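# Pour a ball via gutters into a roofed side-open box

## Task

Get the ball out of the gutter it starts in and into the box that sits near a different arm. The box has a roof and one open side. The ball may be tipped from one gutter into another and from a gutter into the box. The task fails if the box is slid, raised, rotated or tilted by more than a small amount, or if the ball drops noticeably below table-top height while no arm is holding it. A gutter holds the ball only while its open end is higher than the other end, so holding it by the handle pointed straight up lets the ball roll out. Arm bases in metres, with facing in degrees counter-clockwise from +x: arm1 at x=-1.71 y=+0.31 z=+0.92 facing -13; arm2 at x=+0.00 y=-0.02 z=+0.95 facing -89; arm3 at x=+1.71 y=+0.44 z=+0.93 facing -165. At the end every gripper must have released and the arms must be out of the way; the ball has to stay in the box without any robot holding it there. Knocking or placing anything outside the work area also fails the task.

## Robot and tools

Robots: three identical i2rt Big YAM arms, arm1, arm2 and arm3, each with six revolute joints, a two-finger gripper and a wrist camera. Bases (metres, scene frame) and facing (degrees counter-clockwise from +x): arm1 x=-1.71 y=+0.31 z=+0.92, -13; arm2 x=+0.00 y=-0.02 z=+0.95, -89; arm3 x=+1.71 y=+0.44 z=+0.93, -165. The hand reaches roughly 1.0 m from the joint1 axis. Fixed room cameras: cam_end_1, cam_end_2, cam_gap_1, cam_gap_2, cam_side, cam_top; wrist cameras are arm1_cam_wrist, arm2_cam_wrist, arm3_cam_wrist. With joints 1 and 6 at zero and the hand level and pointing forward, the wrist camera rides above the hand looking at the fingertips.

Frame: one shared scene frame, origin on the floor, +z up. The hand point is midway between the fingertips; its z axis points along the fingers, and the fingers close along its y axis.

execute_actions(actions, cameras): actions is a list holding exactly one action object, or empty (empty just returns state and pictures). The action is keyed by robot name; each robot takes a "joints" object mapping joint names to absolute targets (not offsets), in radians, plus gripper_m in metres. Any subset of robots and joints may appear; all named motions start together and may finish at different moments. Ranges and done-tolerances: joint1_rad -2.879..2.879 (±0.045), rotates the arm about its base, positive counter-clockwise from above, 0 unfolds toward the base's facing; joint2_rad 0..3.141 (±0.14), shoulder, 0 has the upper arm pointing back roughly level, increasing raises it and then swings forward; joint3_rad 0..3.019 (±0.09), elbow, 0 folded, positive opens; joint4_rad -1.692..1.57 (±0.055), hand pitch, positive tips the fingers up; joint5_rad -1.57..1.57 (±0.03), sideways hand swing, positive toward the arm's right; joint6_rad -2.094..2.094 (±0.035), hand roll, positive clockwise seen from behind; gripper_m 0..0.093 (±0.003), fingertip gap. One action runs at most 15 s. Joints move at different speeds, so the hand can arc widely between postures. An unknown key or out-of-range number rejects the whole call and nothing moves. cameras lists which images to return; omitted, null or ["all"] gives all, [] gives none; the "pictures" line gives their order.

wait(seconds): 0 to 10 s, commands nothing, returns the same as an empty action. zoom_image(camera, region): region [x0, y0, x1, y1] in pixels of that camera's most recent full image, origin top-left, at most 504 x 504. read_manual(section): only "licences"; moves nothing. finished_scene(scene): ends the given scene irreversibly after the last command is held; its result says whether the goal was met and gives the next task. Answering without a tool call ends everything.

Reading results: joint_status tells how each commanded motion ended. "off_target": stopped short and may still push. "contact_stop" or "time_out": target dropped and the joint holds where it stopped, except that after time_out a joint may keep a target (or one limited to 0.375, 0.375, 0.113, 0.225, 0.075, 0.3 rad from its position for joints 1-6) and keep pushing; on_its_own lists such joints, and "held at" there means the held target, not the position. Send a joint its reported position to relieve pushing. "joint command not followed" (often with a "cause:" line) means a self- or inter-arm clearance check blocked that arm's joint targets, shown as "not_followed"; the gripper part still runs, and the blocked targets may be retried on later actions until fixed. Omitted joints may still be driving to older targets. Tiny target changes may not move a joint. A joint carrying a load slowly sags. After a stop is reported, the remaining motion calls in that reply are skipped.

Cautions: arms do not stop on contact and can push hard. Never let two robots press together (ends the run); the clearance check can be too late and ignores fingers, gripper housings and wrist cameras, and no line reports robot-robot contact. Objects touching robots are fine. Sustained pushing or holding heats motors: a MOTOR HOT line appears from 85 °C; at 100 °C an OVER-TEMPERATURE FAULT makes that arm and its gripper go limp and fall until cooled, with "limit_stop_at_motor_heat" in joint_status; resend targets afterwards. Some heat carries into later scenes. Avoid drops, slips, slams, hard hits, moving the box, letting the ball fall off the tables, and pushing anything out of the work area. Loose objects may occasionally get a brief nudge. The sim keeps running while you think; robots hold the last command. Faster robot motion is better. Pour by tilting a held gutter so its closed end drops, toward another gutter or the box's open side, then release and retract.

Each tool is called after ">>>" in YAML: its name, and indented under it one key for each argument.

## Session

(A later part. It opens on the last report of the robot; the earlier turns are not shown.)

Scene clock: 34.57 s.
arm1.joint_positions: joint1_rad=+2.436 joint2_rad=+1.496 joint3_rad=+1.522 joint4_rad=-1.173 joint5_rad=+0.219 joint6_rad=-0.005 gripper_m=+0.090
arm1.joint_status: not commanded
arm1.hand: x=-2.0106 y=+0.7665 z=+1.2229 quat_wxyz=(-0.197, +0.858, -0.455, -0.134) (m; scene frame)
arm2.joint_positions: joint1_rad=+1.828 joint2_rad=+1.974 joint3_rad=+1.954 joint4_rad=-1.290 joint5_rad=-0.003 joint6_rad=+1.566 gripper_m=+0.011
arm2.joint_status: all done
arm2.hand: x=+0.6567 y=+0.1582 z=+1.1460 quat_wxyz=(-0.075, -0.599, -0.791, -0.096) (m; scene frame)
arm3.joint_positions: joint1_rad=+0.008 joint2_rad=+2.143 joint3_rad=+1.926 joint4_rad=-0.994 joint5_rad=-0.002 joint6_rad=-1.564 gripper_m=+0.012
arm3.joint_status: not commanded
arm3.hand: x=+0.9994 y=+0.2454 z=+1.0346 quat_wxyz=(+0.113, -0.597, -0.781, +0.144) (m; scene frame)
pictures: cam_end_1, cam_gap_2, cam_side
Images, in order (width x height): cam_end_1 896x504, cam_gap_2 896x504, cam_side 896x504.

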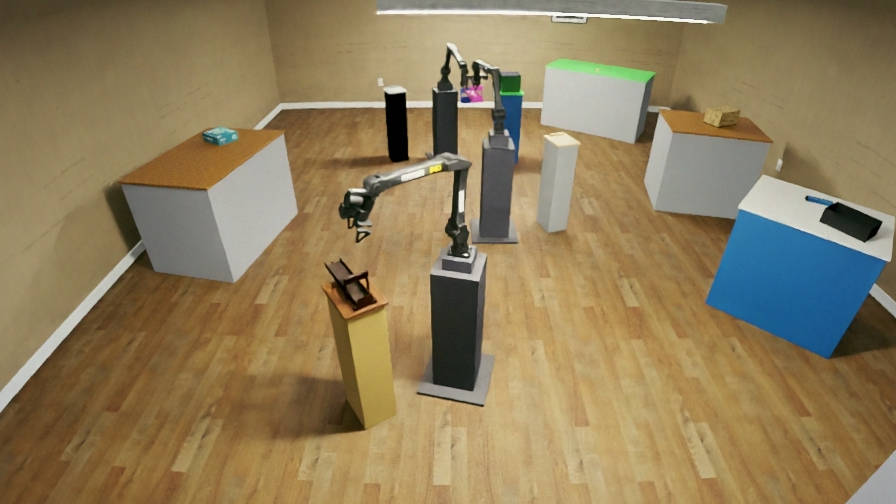

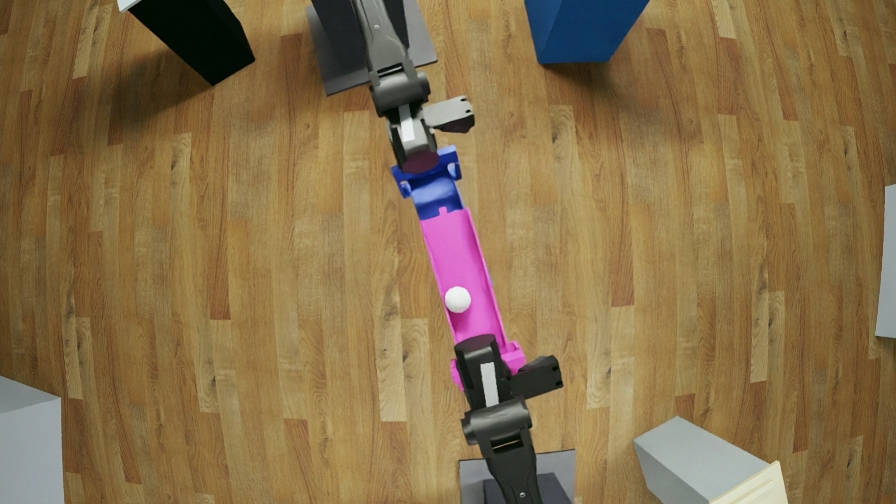

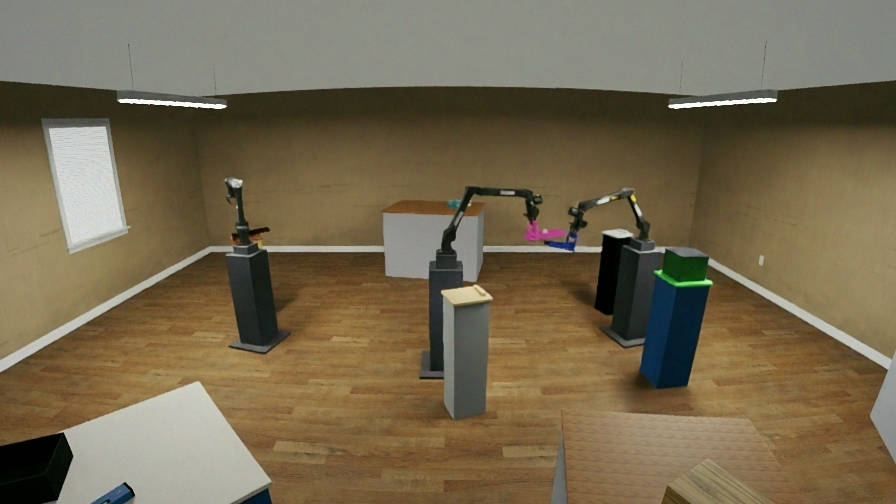

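Aligned. Raise slightly and pour.

>>> execute_actions:
  actions:
    - {"arm2":{"joints":{"joint2_rad":1.9,"joint4_rad":-1.56}}}
  cameras: []

>>> wait:
  seconds: 1

Scene clock: 36.10 s.
arm1.joint_positions: joint1_rad=+2.436 joint2_rad=+1.496 joint3_rad=+1.522 joint4_rad=-1.173 joint5_rad=+0.219 joint6_rad=-0.005 gripper_m=+0.090
arm1.joint_status: not commanded
arm1.hand: x=-2.0106 y=+0.7665 z=+1.2229 quat_wxyz=(-0.197, +0.858, -0.455, -0.134) (m; scene frame)
arm2.joint_positions: joint1_rad=+1.828 joint2_rad=+1.957 joint3_rad=+1.954 joint4_rad=-1.547 joint5_rad=-0.002 joint6_rad=+1.566 gripper_m=+0.011
arm2.joint_status: all done
arm2.hand: x=+0.5954 y=+0.1412 z=+1.1487 quat_wxyz=(-0.002, -0.604, -0.797, -0.001) (m; scene frame)
arm3.joint_positions: joint1_rad=+0.008 joint2_rad=+2.143 joint3_rad=+1.926 joint4_rad=-0.992 joint5_rad=+0.000 joint6_rad=-1.566 gripper_m=+0.012
arm3.joint_status: not commanded
arm3.hand: x=+0.9989 y=+0.2455 z=+1.0345 quat_wxyz=(+0.114, -0.596, -0.781, +0.144) (m; scene frame)
pictures: none
No camera images: the call's "cameras" was empty. Leave "cameras" out to get every camera's image.

Scene clock: 37.10 s.
arm1.joint_positions: joint1_rad=+2.436 joint2_rad=+1.496 joint3_rad=+1.522 joint4_rad=-1.173 joint5_rad=+0.219 joint6_rad=-0.005 gripper_m=+0.090
arm1.joint_status: not commanded
arm1.hand: x=-2.0106 y=+0.7665 z=+1.2229 quat_wxyz=(-0.197, +0.858, -0.455, -0.134) (m; scene frame)
arm2.joint_positions: joint1_rad=+1.828 joint2_rad=+1.957 joint3_rad=+1.954 joint4_rad=-1.547 joint5_rad=-0.002 joint6_rad=+1.566 gripper_m=+0.011
arm2.joint_status: all done
arm2.hand: x=+0.5954 y=+0.1412 z=+1.1487 quat_wxyz=(-0.002, -0.604, -0.797, -0.001) (m; scene frame)
arm3.joint_positions: joint1_rad=+0.008 joint2_rad=+2.143 joint3_rad=+1.926 joint4_rad=-0.992 joint5_rad=+0.000 joint6_rad=-1.566 gripper_m=+0.012
arm3.joint_status: not commanded
arm3.hand: x=+0.9989 y=+0.2455 z=+1.0345 quat_wxyz=(+0.114, -0.596, -0.781, +0.144) (m; scene frame)
wait: 1.00 s; at rest by 0.27 s
pictures: arm1_cam_wrist, arm2_cam_wrist, arm3_cam_wrist, cam_end_1, cam_end_2, cam_gap_1, cam_gap_2, cam_side, cam_top
Images, in order (width x height): arm1_cam_wrist 616x616, arm2_cam_wrist 616x616, arm3_cam_wrist 616x616, cam_end_1 896x504, cam_end_2 896x504, cam_gap_1 896x504, cam_gap_2 896x504, cam_side 896x504, cam_top 896x504.

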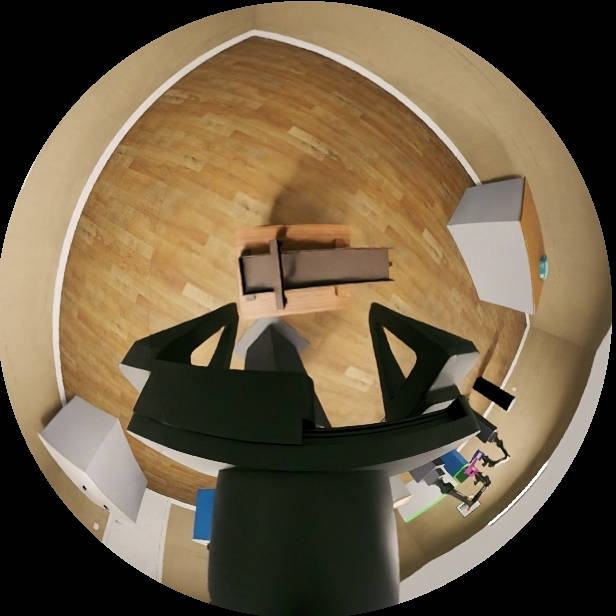

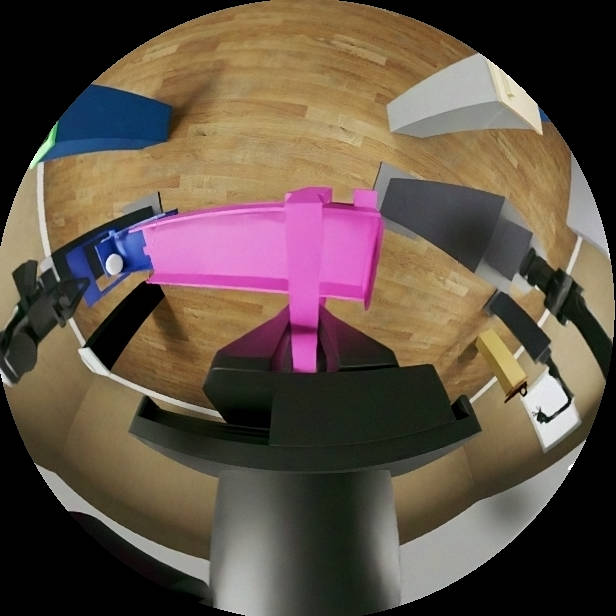

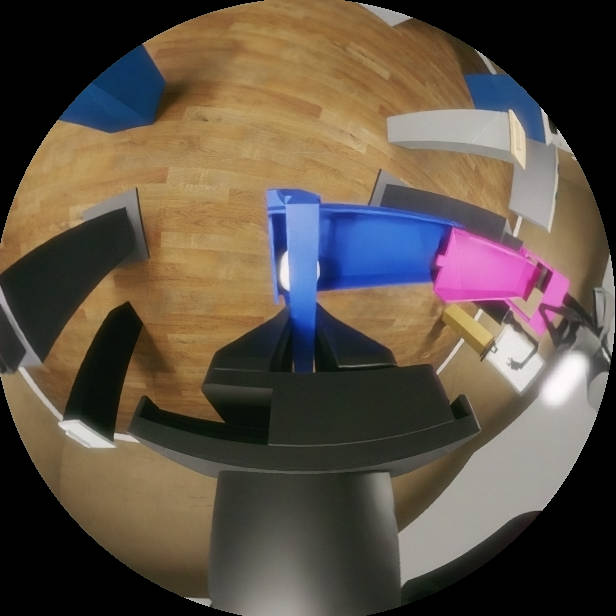

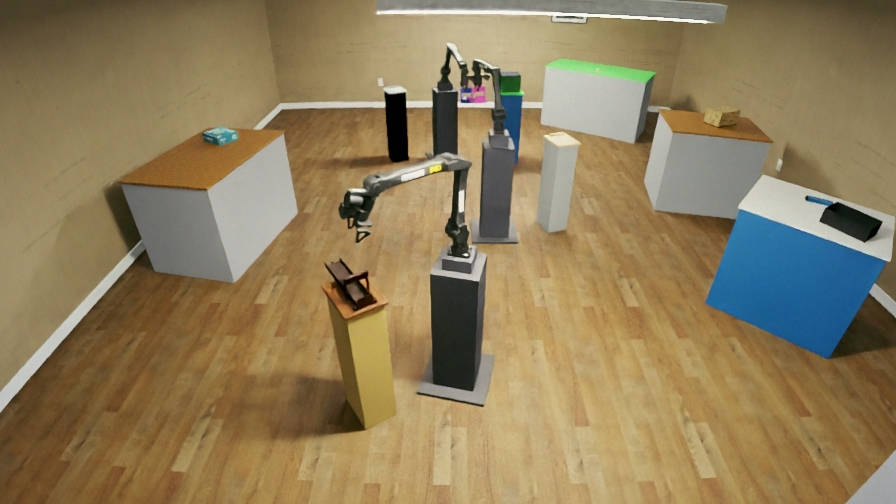

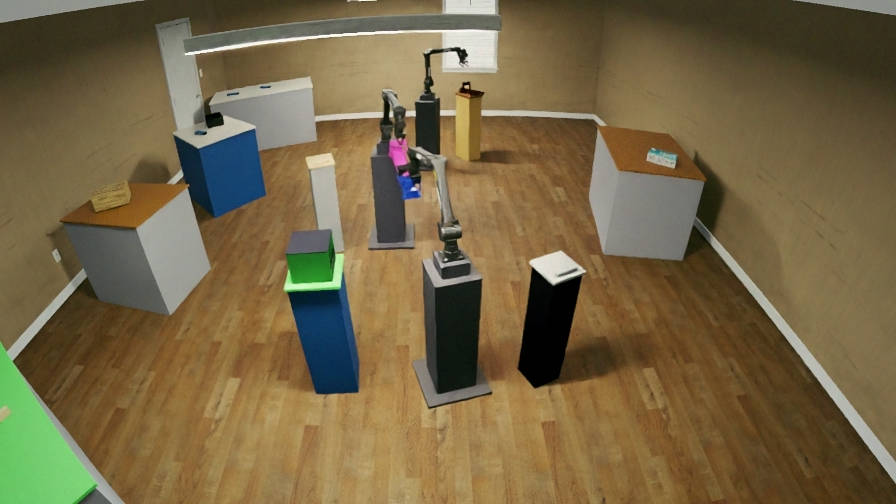

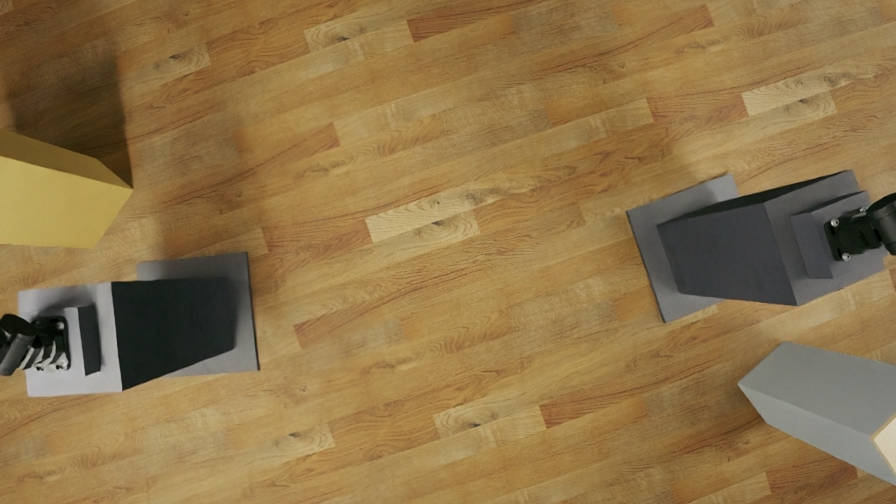

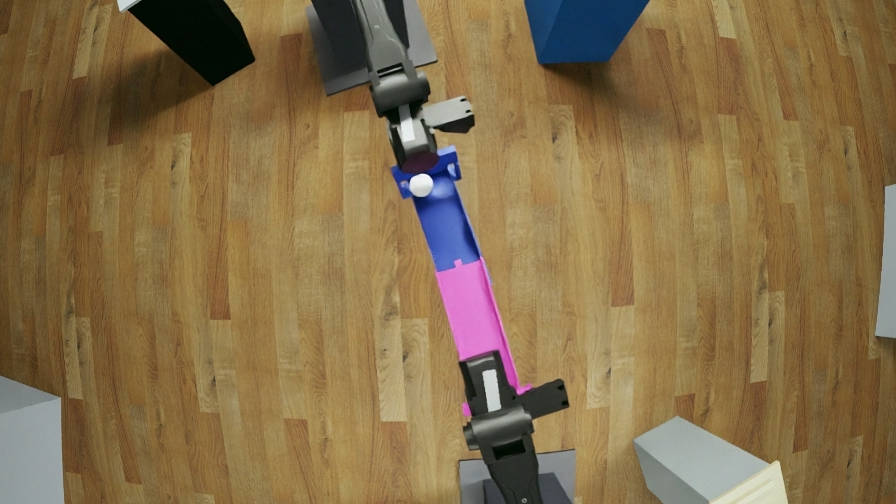

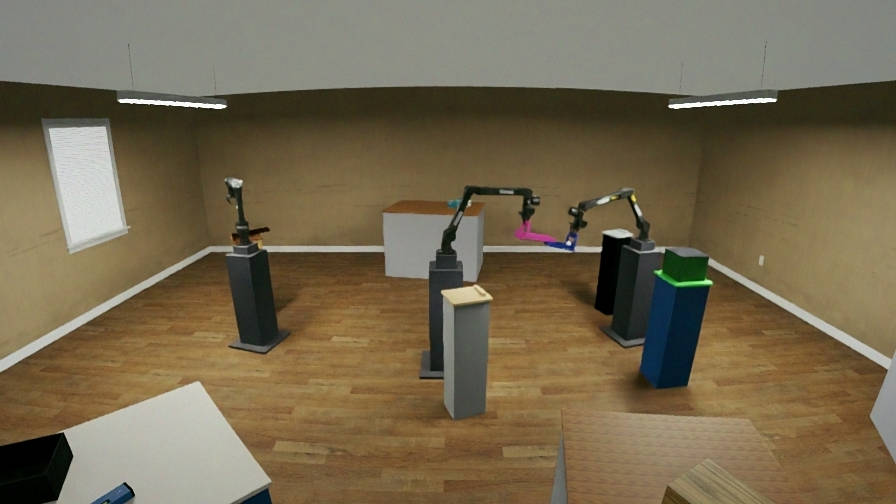

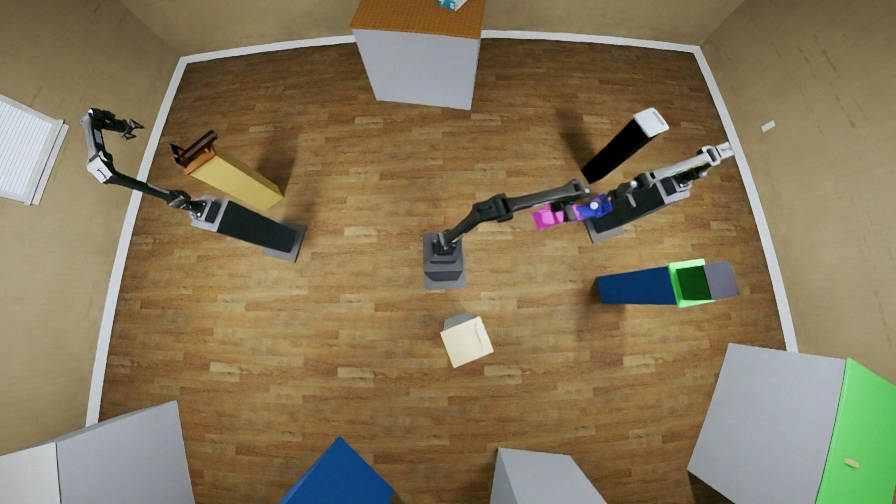

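>>> execute_actions:
  actions:
    - {"arm2":{"joints":{"joint1_rad":0.117,"joint2_rad":1.7,"joint3_rad":1.51,"joint4_rad":-1.35,"joint6_rad":-0.26}},"arm3":{"joints":{"joint2_rad":1.4,"joint3_rad":1.4,"joint4_rad":-1.0}}}
  cameras: []

>>> execute_actions:
  actions:
    - {"arm2":{"joints":{"joint2_rad":1.95,"joint4_rad":-1.11}},"arm3":{"joints":{"joint1_rad":0.6,"joint2_rad":0.67,"joint3_rad":0.75,"joint4_rad":-1.15}}}
  cameras: []

>>> execute_actions:
  actions:
    - {"arm2":{"joints":{"gripper_m":0.09}},"arm3":{"joints":{"joint1_rad":1.36}}}
  cameras: ["arm3_cam_wrist","cam_end_2","cam_side","cam_top"]

Scene clock: 39.67 s.
arm1.joint_positions: joint1_rad=+2.436 joint2_rad=+1.496 joint3_rad=+1.522 joint4_rad=-1.173 joint5_rad=+0.219 joint6_rad=-0.005 gripper_m=+0.090
arm1.joint_status: not commanded
arm1.hand: x=-2.0106 y=+0.7665 z=+1.2229 quat_wxyz=(-0.197, +0.858, -0.455, -0.134) (m; scene frame)
arm2.joint_positions: joint1_rad=+0.109 joint2_rad=+1.742 joint3_rad=+1.503 joint4_rad=-1.356 joint5_rad=+0.004 joint6_rad=-0.243 gripper_m=+0.011
arm2.joint_status: all done
arm2.hand: x=+0.0639 y=-0.5372 z=+1.1092 quat_wxyz=(+0.013, -0.567, -0.823, +0.000) (m; scene frame)
arm3.joint_positions: joint1_rad=+0.008 joint2_rad=+1.415 joint3_rad=+1.378 joint4_rad=-1.001 joint5_rad=+0.000 joint6_rad=-1.566 gripper_m=+0.012
arm3.joint_status: all done
arm3.hand: x=+1.2006 y=+0.3000 z=+1.2222 quat_wxyz=(+0.164, -0.584, -0.766, +0.211) (m; scene frame)
pictures: none
No camera images: the call's "cameras" was empty. Leave "cameras" out to get every camera's image.

Scene clock: 40.93 s.
arm1.joint_positions: joint1_rad=+2.436 joint2_rad=+1.496 joint3_rad=+1.522 joint4_rad=-1.173 joint5_rad=+0.219 joint6_rad=-0.005 gripper_m=+0.090
arm1.joint_status: not commanded
arm1.hand: x=-2.0106 y=+0.7665 z=+1.2229 quat_wxyz=(-0.197, +0.858, -0.455, -0.134) (m; scene frame)
arm2.joint_positions: joint1_rad=+0.114 joint2_rad=+1.943 joint3_rad=+1.503 joint4_rad=-1.139 joint5_rad=-0.031 joint6_rad=-0.251 gripper_m=+0.012
arm2.joint_status: all done
arm2.hand: x=+0.0768 y=-0.5845 z=+1.0032 quat_wxyz=(-0.005, -0.562, -0.827, -0.006) (m; scene frame)
arm3.joint_positions: joint1_rad=+0.594 joint2_rad=+0.681 joint3_rad=+0.729 joint4_rad=-1.153 joint5_rad=-0.004 joint6_rad=-1.566 gripper_m=+0.012
arm3.joint_status: all done
arm3.hand: x=+1.5456 y=+0.2451 z=+1.1495 quat_wxyz=(+0.084, -0.340, -0.911, +0.216) (m; scene frame)
pictures: none
No camera images: the call's "cameras" was empty. Leave "cameras" out to get every camera's image.

Scene clock: 42.27 s.
arm1.joint_positions: joint1_rad=+2.436 joint2_rad=+1.496 joint3_rad=+1.522 joint4_rad=-1.173 joint5_rad=+0.219 joint6_rad=-0.005 gripper_m=+0.090
arm1.joint_status: not commanded
arm1.hand: x=-2.0106 y=+0.7665 z=+1.2229 quat_wxyz=(-0.197, +0.858, -0.455, -0.134) (m; scene frame)
arm2.joint_positions: joint1_rad=+0.114 joint2_rad=+1.945 joint3_rad=+1.503 joint4_rad=-1.127 joint5_rad=-0.002 joint6_rad=-0.251 gripper_m=+0.090
arm2.joint_status: all done
arm2.hand: x=+0.0722 y=-0.5878 z=+1.0021 quat_wxyz=(+0.003, -0.562, -0.827, +0.007) (m; scene frame)
arm3.joint_positions: joint1_rad=+1.356 joint2_rad=+0.681 joint3_rad=+0.729 joint4_rad=-1.153 joint5_rad=-0.001 joint6_rad=-1.567 gripper_m=+0.012
arm3.joint_status: all done
arm3.hand: x=+1.7294 y=+0.1815 z=+1.1473 quat_wxyz=(-0.001, +0.023, -0.973, +0.228) (m; scene frame)
pictures: arm3_cam_wrist, cam_end_2, cam_side, cam_top
Images, in order (width x height): arm3_cam_wrist 616x616, cam_end_2 896x504, cam_side 896x504, cam_top 896x504.

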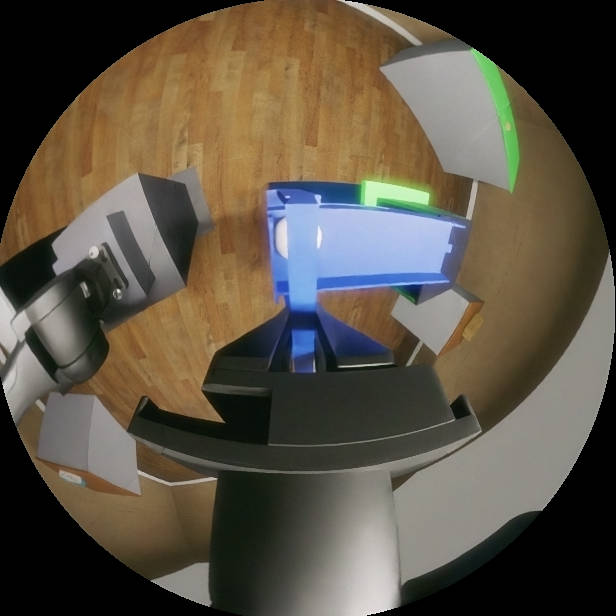

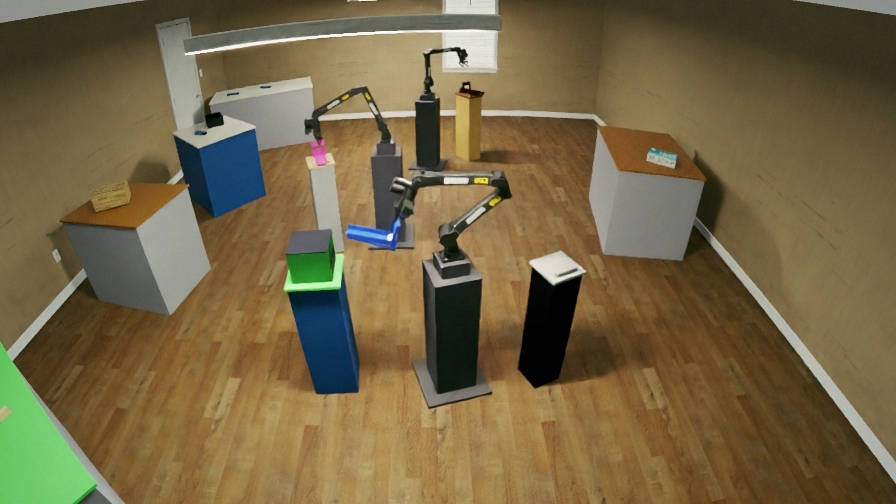

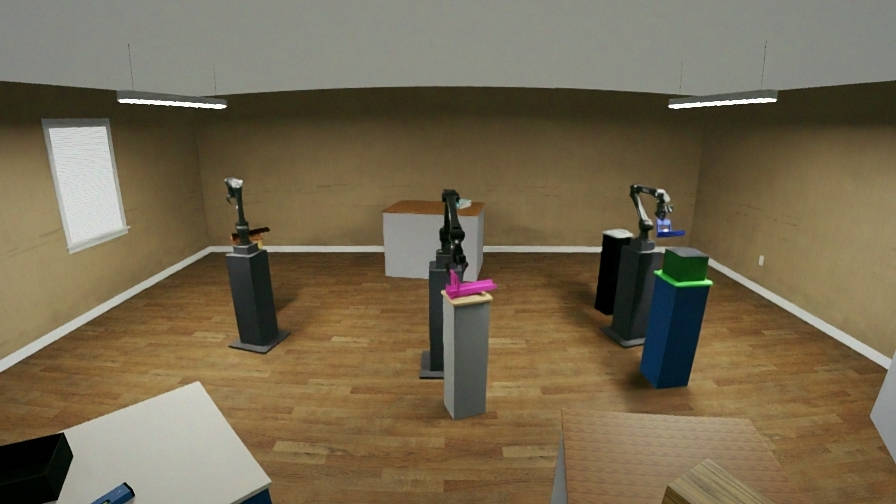

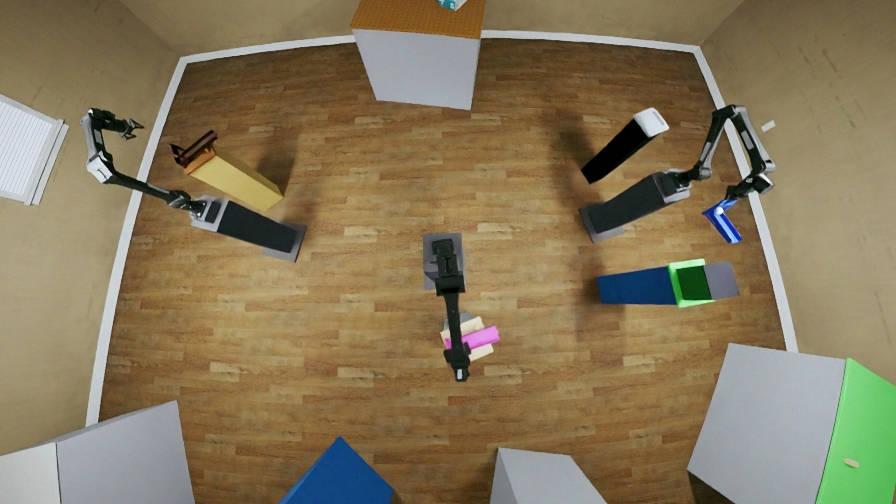

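>>> execute_actions:
  actions:
    - {"arm2":{"joints":{"joint2_rad":1.5}},"arm3":{"joints":{"joint2_rad":0.876,"joint3_rad":0.62,"joint4_rad":-1.02}}}
  cameras: ["arm3_cam_wrist","cam_end_2","cam_top"]

>>> zoom_image:
  camera: "cam_end_2"
  region: [270, 190, 450, 300]

>>> zoom_image:
  camera: "cam_top"
  region: [640, 180, 780, 320]

Scene clock: 43.87 s.
arm1.joint_positions: joint1_rad=+2.436 joint2_rad=+1.496 joint3_rad=+1.522 joint4_rad=-1.173 joint5_rad=+0.219 joint6_rad=-0.005 gripper_m=+0.090
arm1.joint_status: not commanded
arm1.hand: x=-2.0106 y=+0.7665 z=+1.2229 quat_wxyz=(-0.197, +0.858, -0.455, -0.134) (m; scene frame)
arm2.joint_positions: joint1_rad=+0.114 joint2_rad=+1.502 joint3_rad=+1.497 joint4_rad=-1.126 joint5_rad=-0.002 joint6_rad=-0.251 gripper_m=+0.090
arm2.joint_status: all done
arm2.hand: x=+0.0733 y=-0.5673 z=+1.2417 quat_wxyz=(-0.141, -0.547, -0.808, +0.170) (m; scene frame)
arm3.joint_positions: joint1_rad=+1.356 joint2_rad=+0.892 joint3_rad=+0.590 joint4_rad=-1.043 joint5_rad=-0.001 joint6_rad=-1.567 gripper_m=+0.012
arm3.joint_status: all done
arm3.hand: x=+1.7281 y=+0.1877 z=+1.0419 quat_wxyz=(+0.002, +0.022, -0.994, +0.110) (m; scene frame)
pictures: arm3_cam_wrist, cam_end_2, cam_top
Images, in order (width x height): arm3_cam_wrist 616x616, cam_end_2 896x504, cam_top 896x504.

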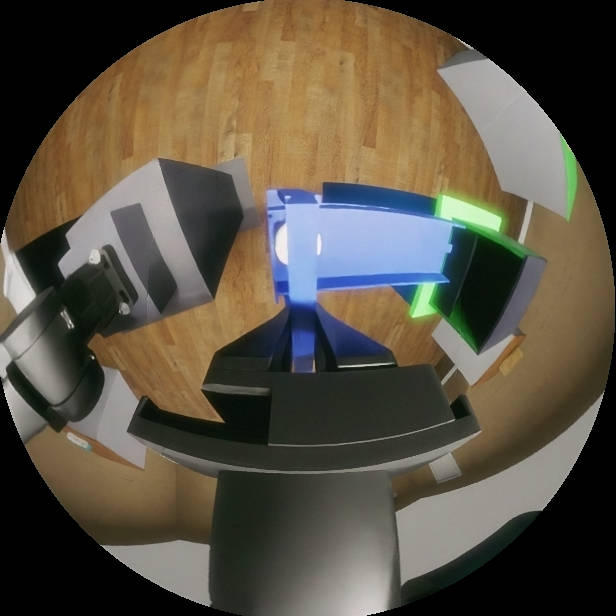

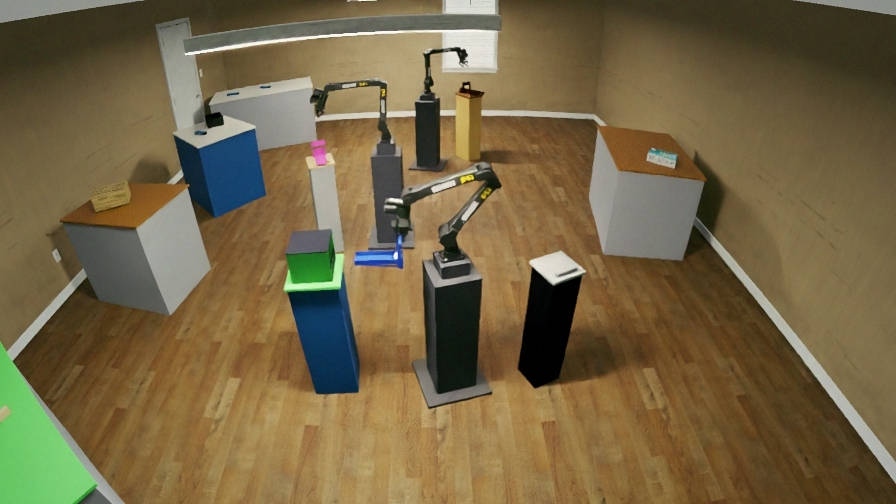

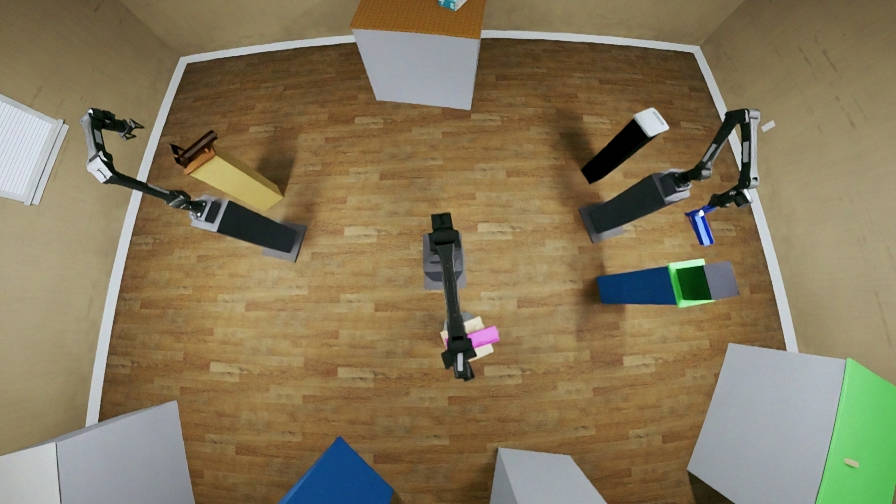

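Region (270, 190, 450, 300) of cam_end_2's 896x504 image, scaled by 2.800, with more detail than that image has.

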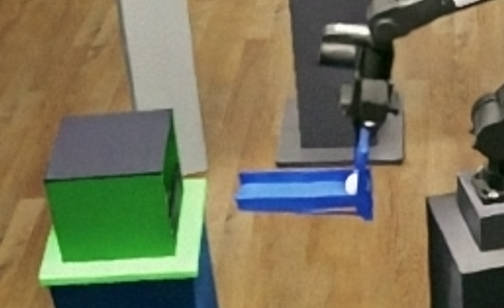

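Region (640, 180, 780, 320) of cam_top's 896x504 image, scaled by 3.600, with more detail than that image has.

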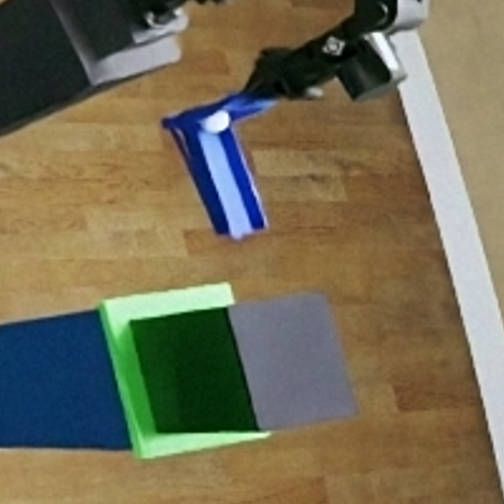

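>>> execute_actions:
  actions:
    - {"arm3":{"joints":{"joint1_rad":1.31,"joint2_rad":1.165,"joint3_rad":0.875,"joint4_rad":-0.95}}}
  cameras: ["arm3_cam_wrist","cam_end_2"]

>>> zoom_image:
  camera: "cam_end_2"
  region: [270, 190, 450, 300]

Scene clock: 45.20 s.
arm1.joint_positions: joint1_rad=+2.436 joint2_rad=+1.496 joint3_rad=+1.522 joint4_rad=-1.173 joint5_rad=+0.219 joint6_rad=-0.005 gripper_m=+0.090
arm1.joint_status: not commanded
arm1.hand: x=-2.0106 y=+0.7665 z=+1.2229 quat_wxyz=(-0.197, +0.858, -0.455, -0.134) (m; scene frame)
arm2.joint_positions: joint1_rad=+0.114 joint2_rad=+1.502 joint3_rad=+1.497 joint4_rad=-1.126 joint5_rad=-0.002 joint6_rad=-0.251 gripper_m=+0.090
arm2.joint_status: not commanded
arm2.hand: x=+0.0733 y=-0.5673 z=+1.2417 quat_wxyz=(-0.141, -0.547, -0.808, +0.170) (m; scene frame)
arm3.joint_positions: joint1_rad=+1.316 joint2_rad=+1.174 joint3_rad=+0.830 joint4_rad=-0.961 joint5_rad=-0.001 joint6_rad=-1.567 gripper_m=+0.012
arm3.joint_status: all done
arm3.hand: x=+1.7190 y=+0.0815 z=+1.0668 quat_wxyz=(+0.004, +0.003, -0.991, +0.130) (m; scene frame)
pictures: arm3_cam_wrist, cam_end_2
Images, in order (width x height): arm3_cam_wrist 616x616, cam_end_2 896x504.

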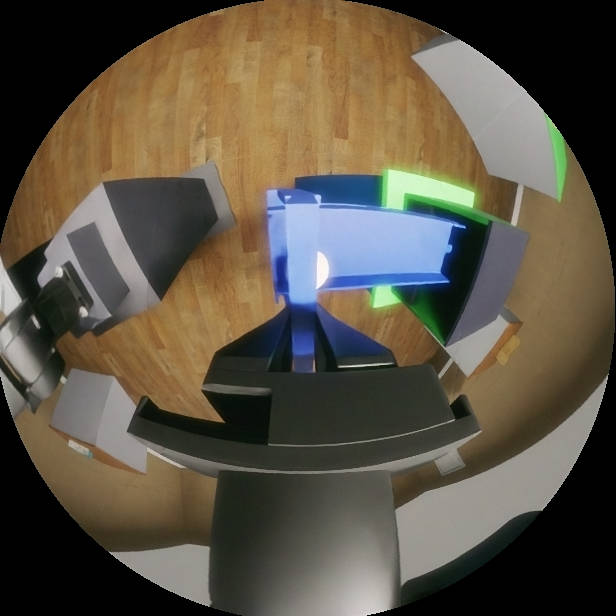

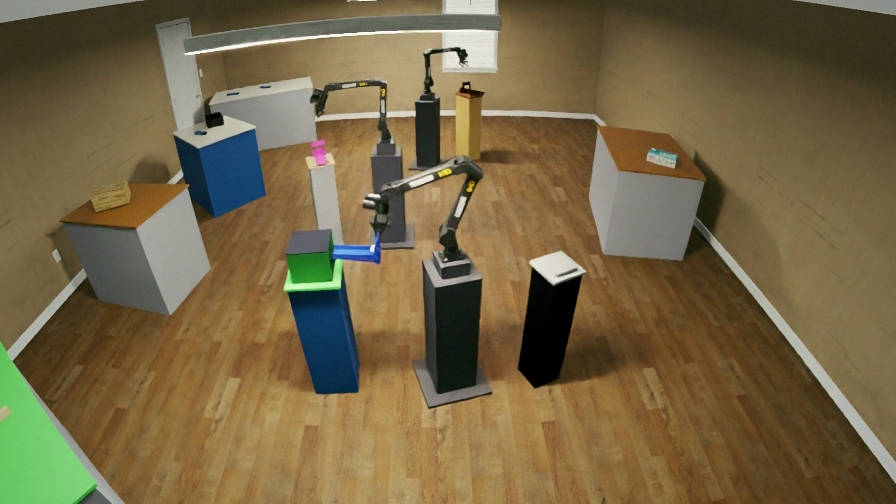

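Region (270, 190, 450, 300) of cam_end_2's 896x504 image, scaled by 2.800, with more detail than that image has.

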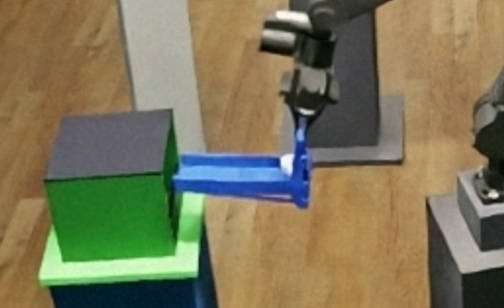

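>>> execute_actions:
  actions:
    - {"arm3":{"joints":{"joint1_rad":1.285,"joint2_rad":1.48,"joint3_rad":1.2,"joint4_rad":-1.03}}}
  cameras: []

>>> execute_actions:
  actions:
    - {"arm3":{"joints":{"joint4_rad":-1.2}}}
  cameras: []

>>> wait:
  seconds: 1

>>> zoom_image:
  camera: "cam_end_2"
  region: [270, 190, 450, 300]

Scene clock: 46.40 s.
arm1.joint_positions: joint1_rad=+2.436 joint2_rad=+1.496 joint3_rad=+1.522 joint4_rad=-1.173 joint5_rad=+0.219 joint6_rad=-0.005 gripper_m=+0.090
arm1.joint_status: not commanded
arm1.hand: x=-2.0106 y=+0.7665 z=+1.2229 quat_wxyz=(-0.197, +0.858, -0.455, -0.134) (m; scene frame)
arm2.joint_positions: joint1_rad=+0.114 joint2_rad=+1.502 joint3_rad=+1.497 joint4_rad=-1.126 joint5_rad=-0.002 joint6_rad=-0.251 gripper_m=+0.090
arm2.joint_status: not commanded
arm2.hand: x=+0.0733 y=-0.5673 z=+1.2417 quat_wxyz=(-0.141, -0.547, -0.808, +0.170) (m; scene frame)
arm3.joint_positions: joint1_rad=+1.292 joint2_rad=+1.494 joint3_rad=+1.144 joint4_rad=-1.028 joint5_rad=-0.001 joint6_rad=-1.567 gripper_m=+0.012
arm3.joint_status: all done
arm3.hand: x=+1.7085 y=-0.0224 z=+1.0671 quat_wxyz=(+0.005, -0.009, -0.996, +0.094) (m; scene frame)
pictures: none
No camera images: the call's "cameras" was empty. Leave "cameras" out to get every camera's image.

Scene clock: 47.23 s.
arm1.joint_positions: joint1_rad=+2.436 joint2_rad=+1.496 joint3_rad=+1.522 joint4_rad=-1.173 joint5_rad=+0.219 joint6_rad=-0.005 gripper_m=+0.090
arm1.joint_status: not commanded
arm1.hand: x=-2.0106 y=+0.7665 z=+1.2229 quat_wxyz=(-0.197, +0.858, -0.455, -0.134) (m; scene frame)
arm2.joint_positions: joint1_rad=+0.114 joint2_rad=+1.502 joint3_rad=+1.497 joint4_rad=-1.126 joint5_rad=-0.002 joint6_rad=-0.251 gripper_m=+0.090
arm2.joint_status: not commanded
arm2.hand: x=+0.0733 y=-0.5673 z=+1.2417 quat_wxyz=(-0.141, -0.547, -0.808, +0.170) (m; scene frame)
arm3.joint_positions: joint1_rad=+1.292 joint2_rad=+1.494 joint3_rad=+1.144 joint4_rad=-1.189 joint5_rad=-0.001 joint6_rad=-1.567 gripper_m=+0.012
arm3.joint_status: all done
arm3.hand: x=+1.7091 y=+0.0170 z=+1.0629 quat_wxyz=(+0.005, -0.010, -1.000, +0.013) (m; scene frame)
pictures: none
No camera images: the call's "cameras" was empty. Leave "cameras" out to get every camera's image.

Scene clock: 48.23 s.
arm1.joint_positions: joint1_rad=+2.436 joint2_rad=+1.496 joint3_rad=+1.522 joint4_rad=-1.173 joint5_rad=+0.219 joint6_rad=-0.005 gripper_m=+0.090
arm1.joint_status: not commanded
arm1.hand: x=-2.0106 y=+0.7665 z=+1.2229 quat_wxyz=(-0.197, +0.858, -0.455, -0.134) (m; scene frame)
arm2.joint_positions: joint1_rad=+0.114 joint2_rad=+1.502 joint3_rad=+1.497 joint4_rad=-1.126 joint5_rad=-0.002 joint6_rad=-0.251 gripper_m=+0.090
arm2.joint_status: not commanded
arm2.hand: x=+0.0733 y=-0.5673 z=+1.2417 quat_wxyz=(-0.141, -0.547, -0.808, +0.170) (m; scene frame)
arm3.joint_positions: joint1_rad=+1.292 joint2_rad=+1.494 joint3_rad=+1.144 joint4_rad=-1.189 joint5_rad=-0.001 joint6_rad=-1.567 gripper_m=+0.012
arm3.joint_status: all done
arm3.hand: x=+1.7091 y=+0.0170 z=+1.0629 quat_wxyz=(+0.005, -0.010, -1.000, +0.013) (m; scene frame)
wait: 1.00 s; at rest by 0.27 s
pictures: arm1_cam_wrist, arm2_cam_wrist, arm3_cam_wrist, cam_end_1, cam_end_2, cam_gap_1, cam_gap_2, cam_side, cam_top
Images, in order (width x height): arm1_cam_wrist 616x616, arm2_cam_wrist 616x616, arm3_cam_wrist 616x616, cam_end_1 896x504, cam_end_2 896x504, cam_gap_1 896x504, cam_gap_2 896x504, cam_side 896x504, cam_top 896x504.

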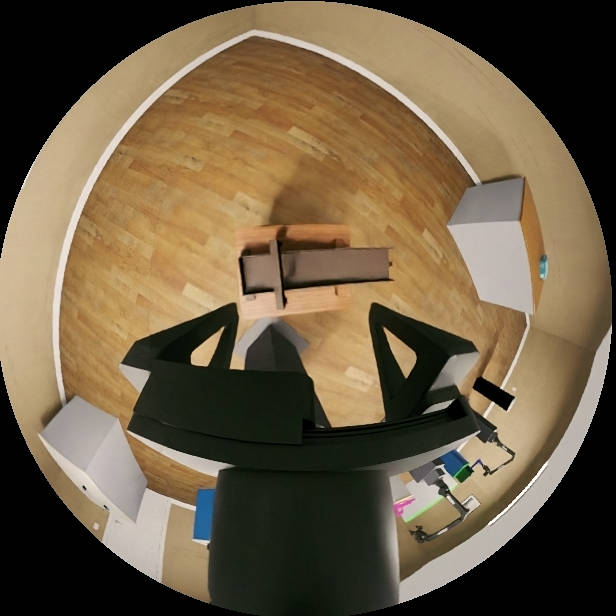

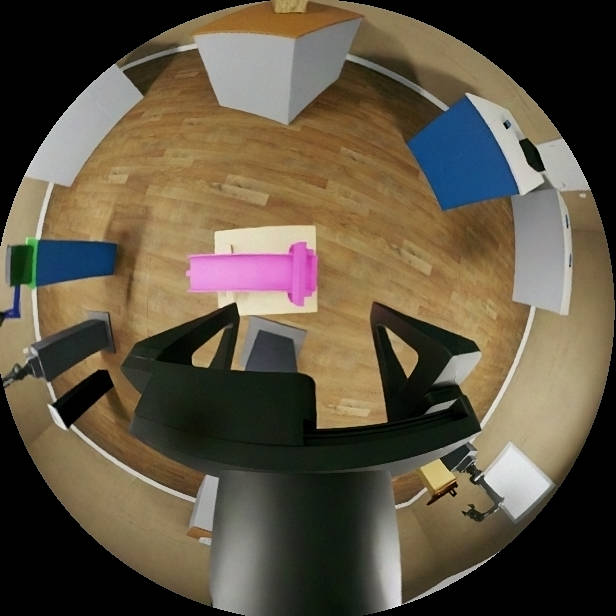

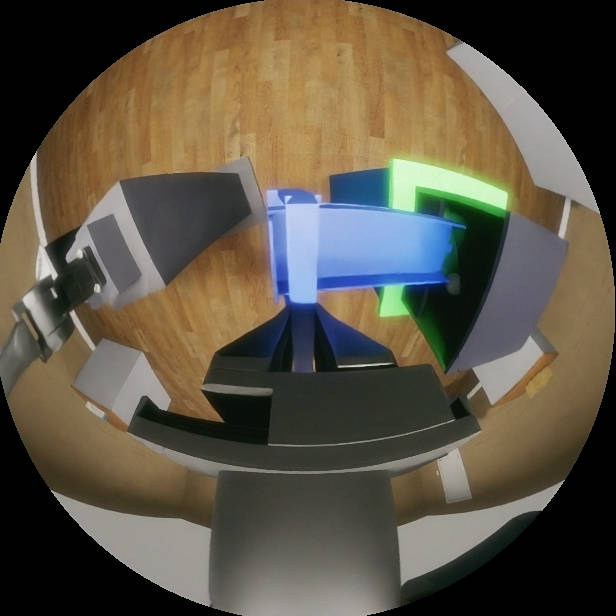

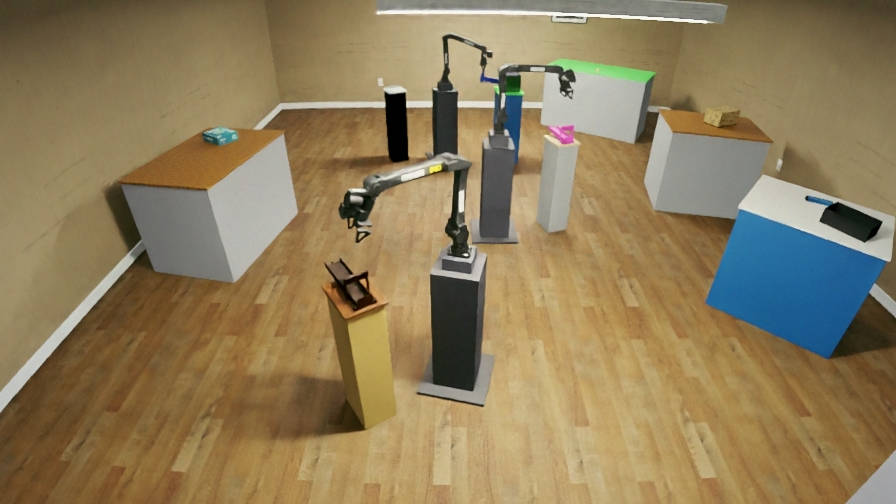

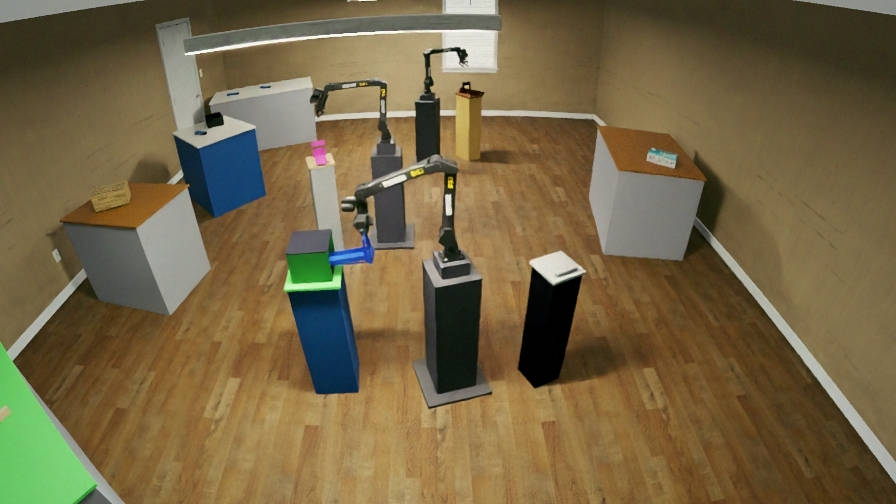

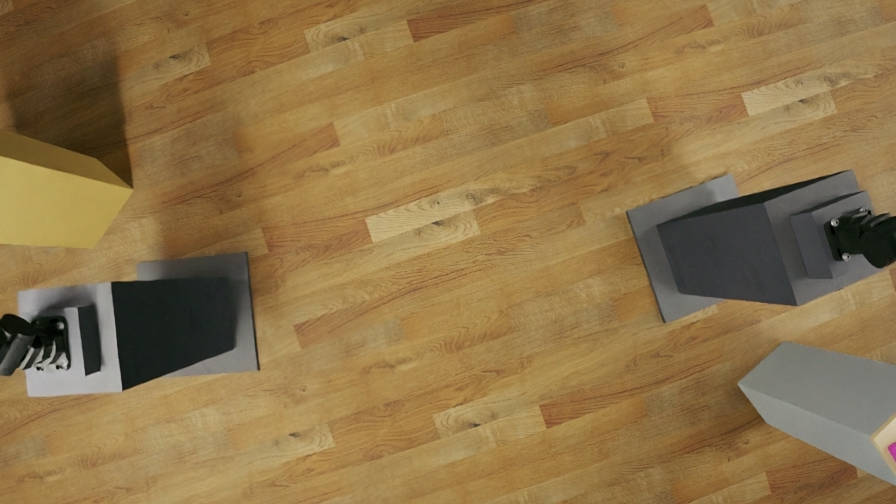

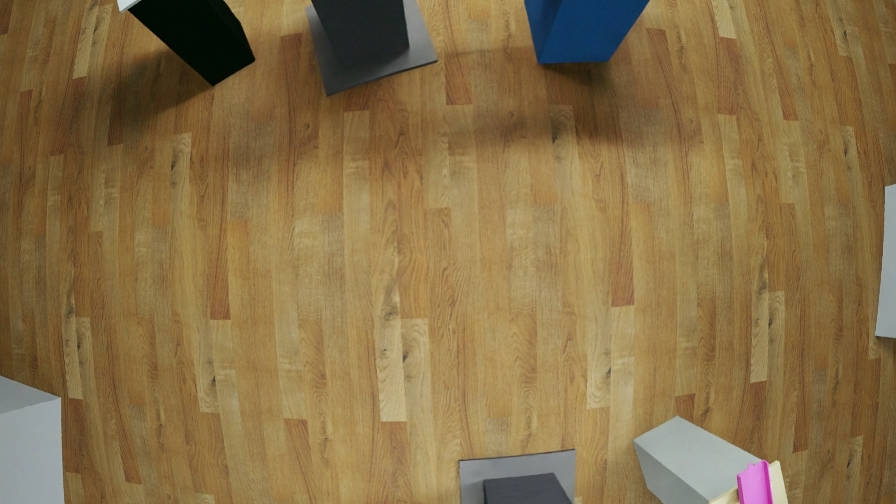

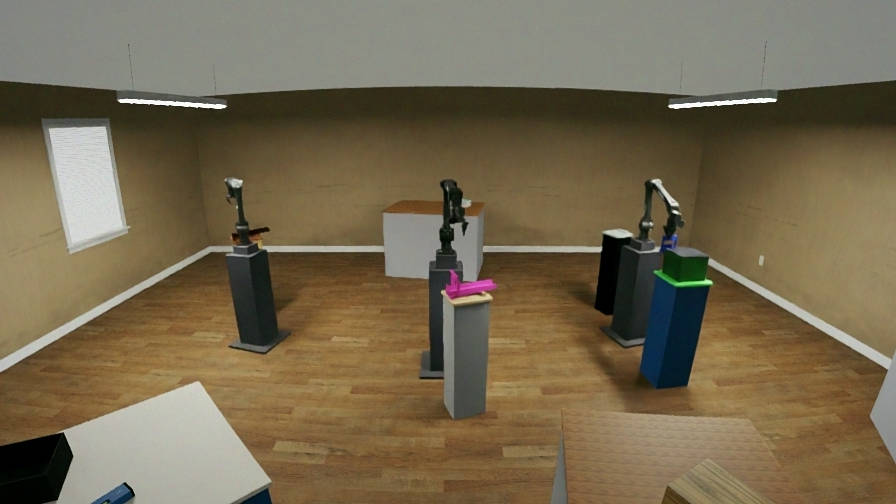

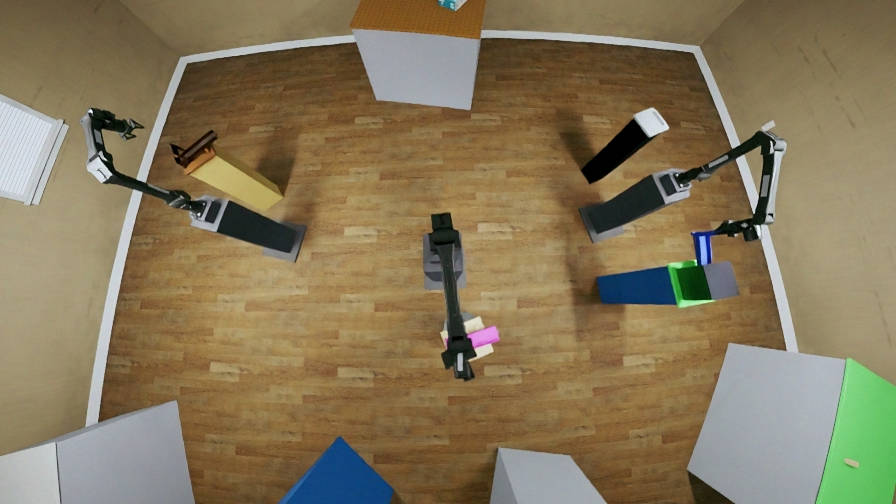

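Region (270, 190, 450, 300) of cam_end_2's 896x504 image, scaled by 2.800, with more detail than that image has.

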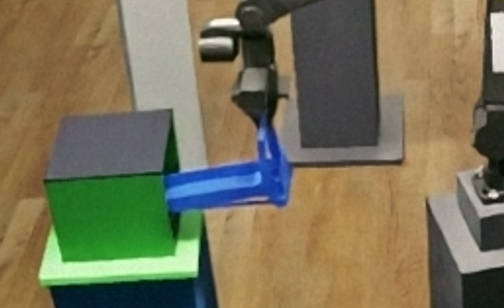

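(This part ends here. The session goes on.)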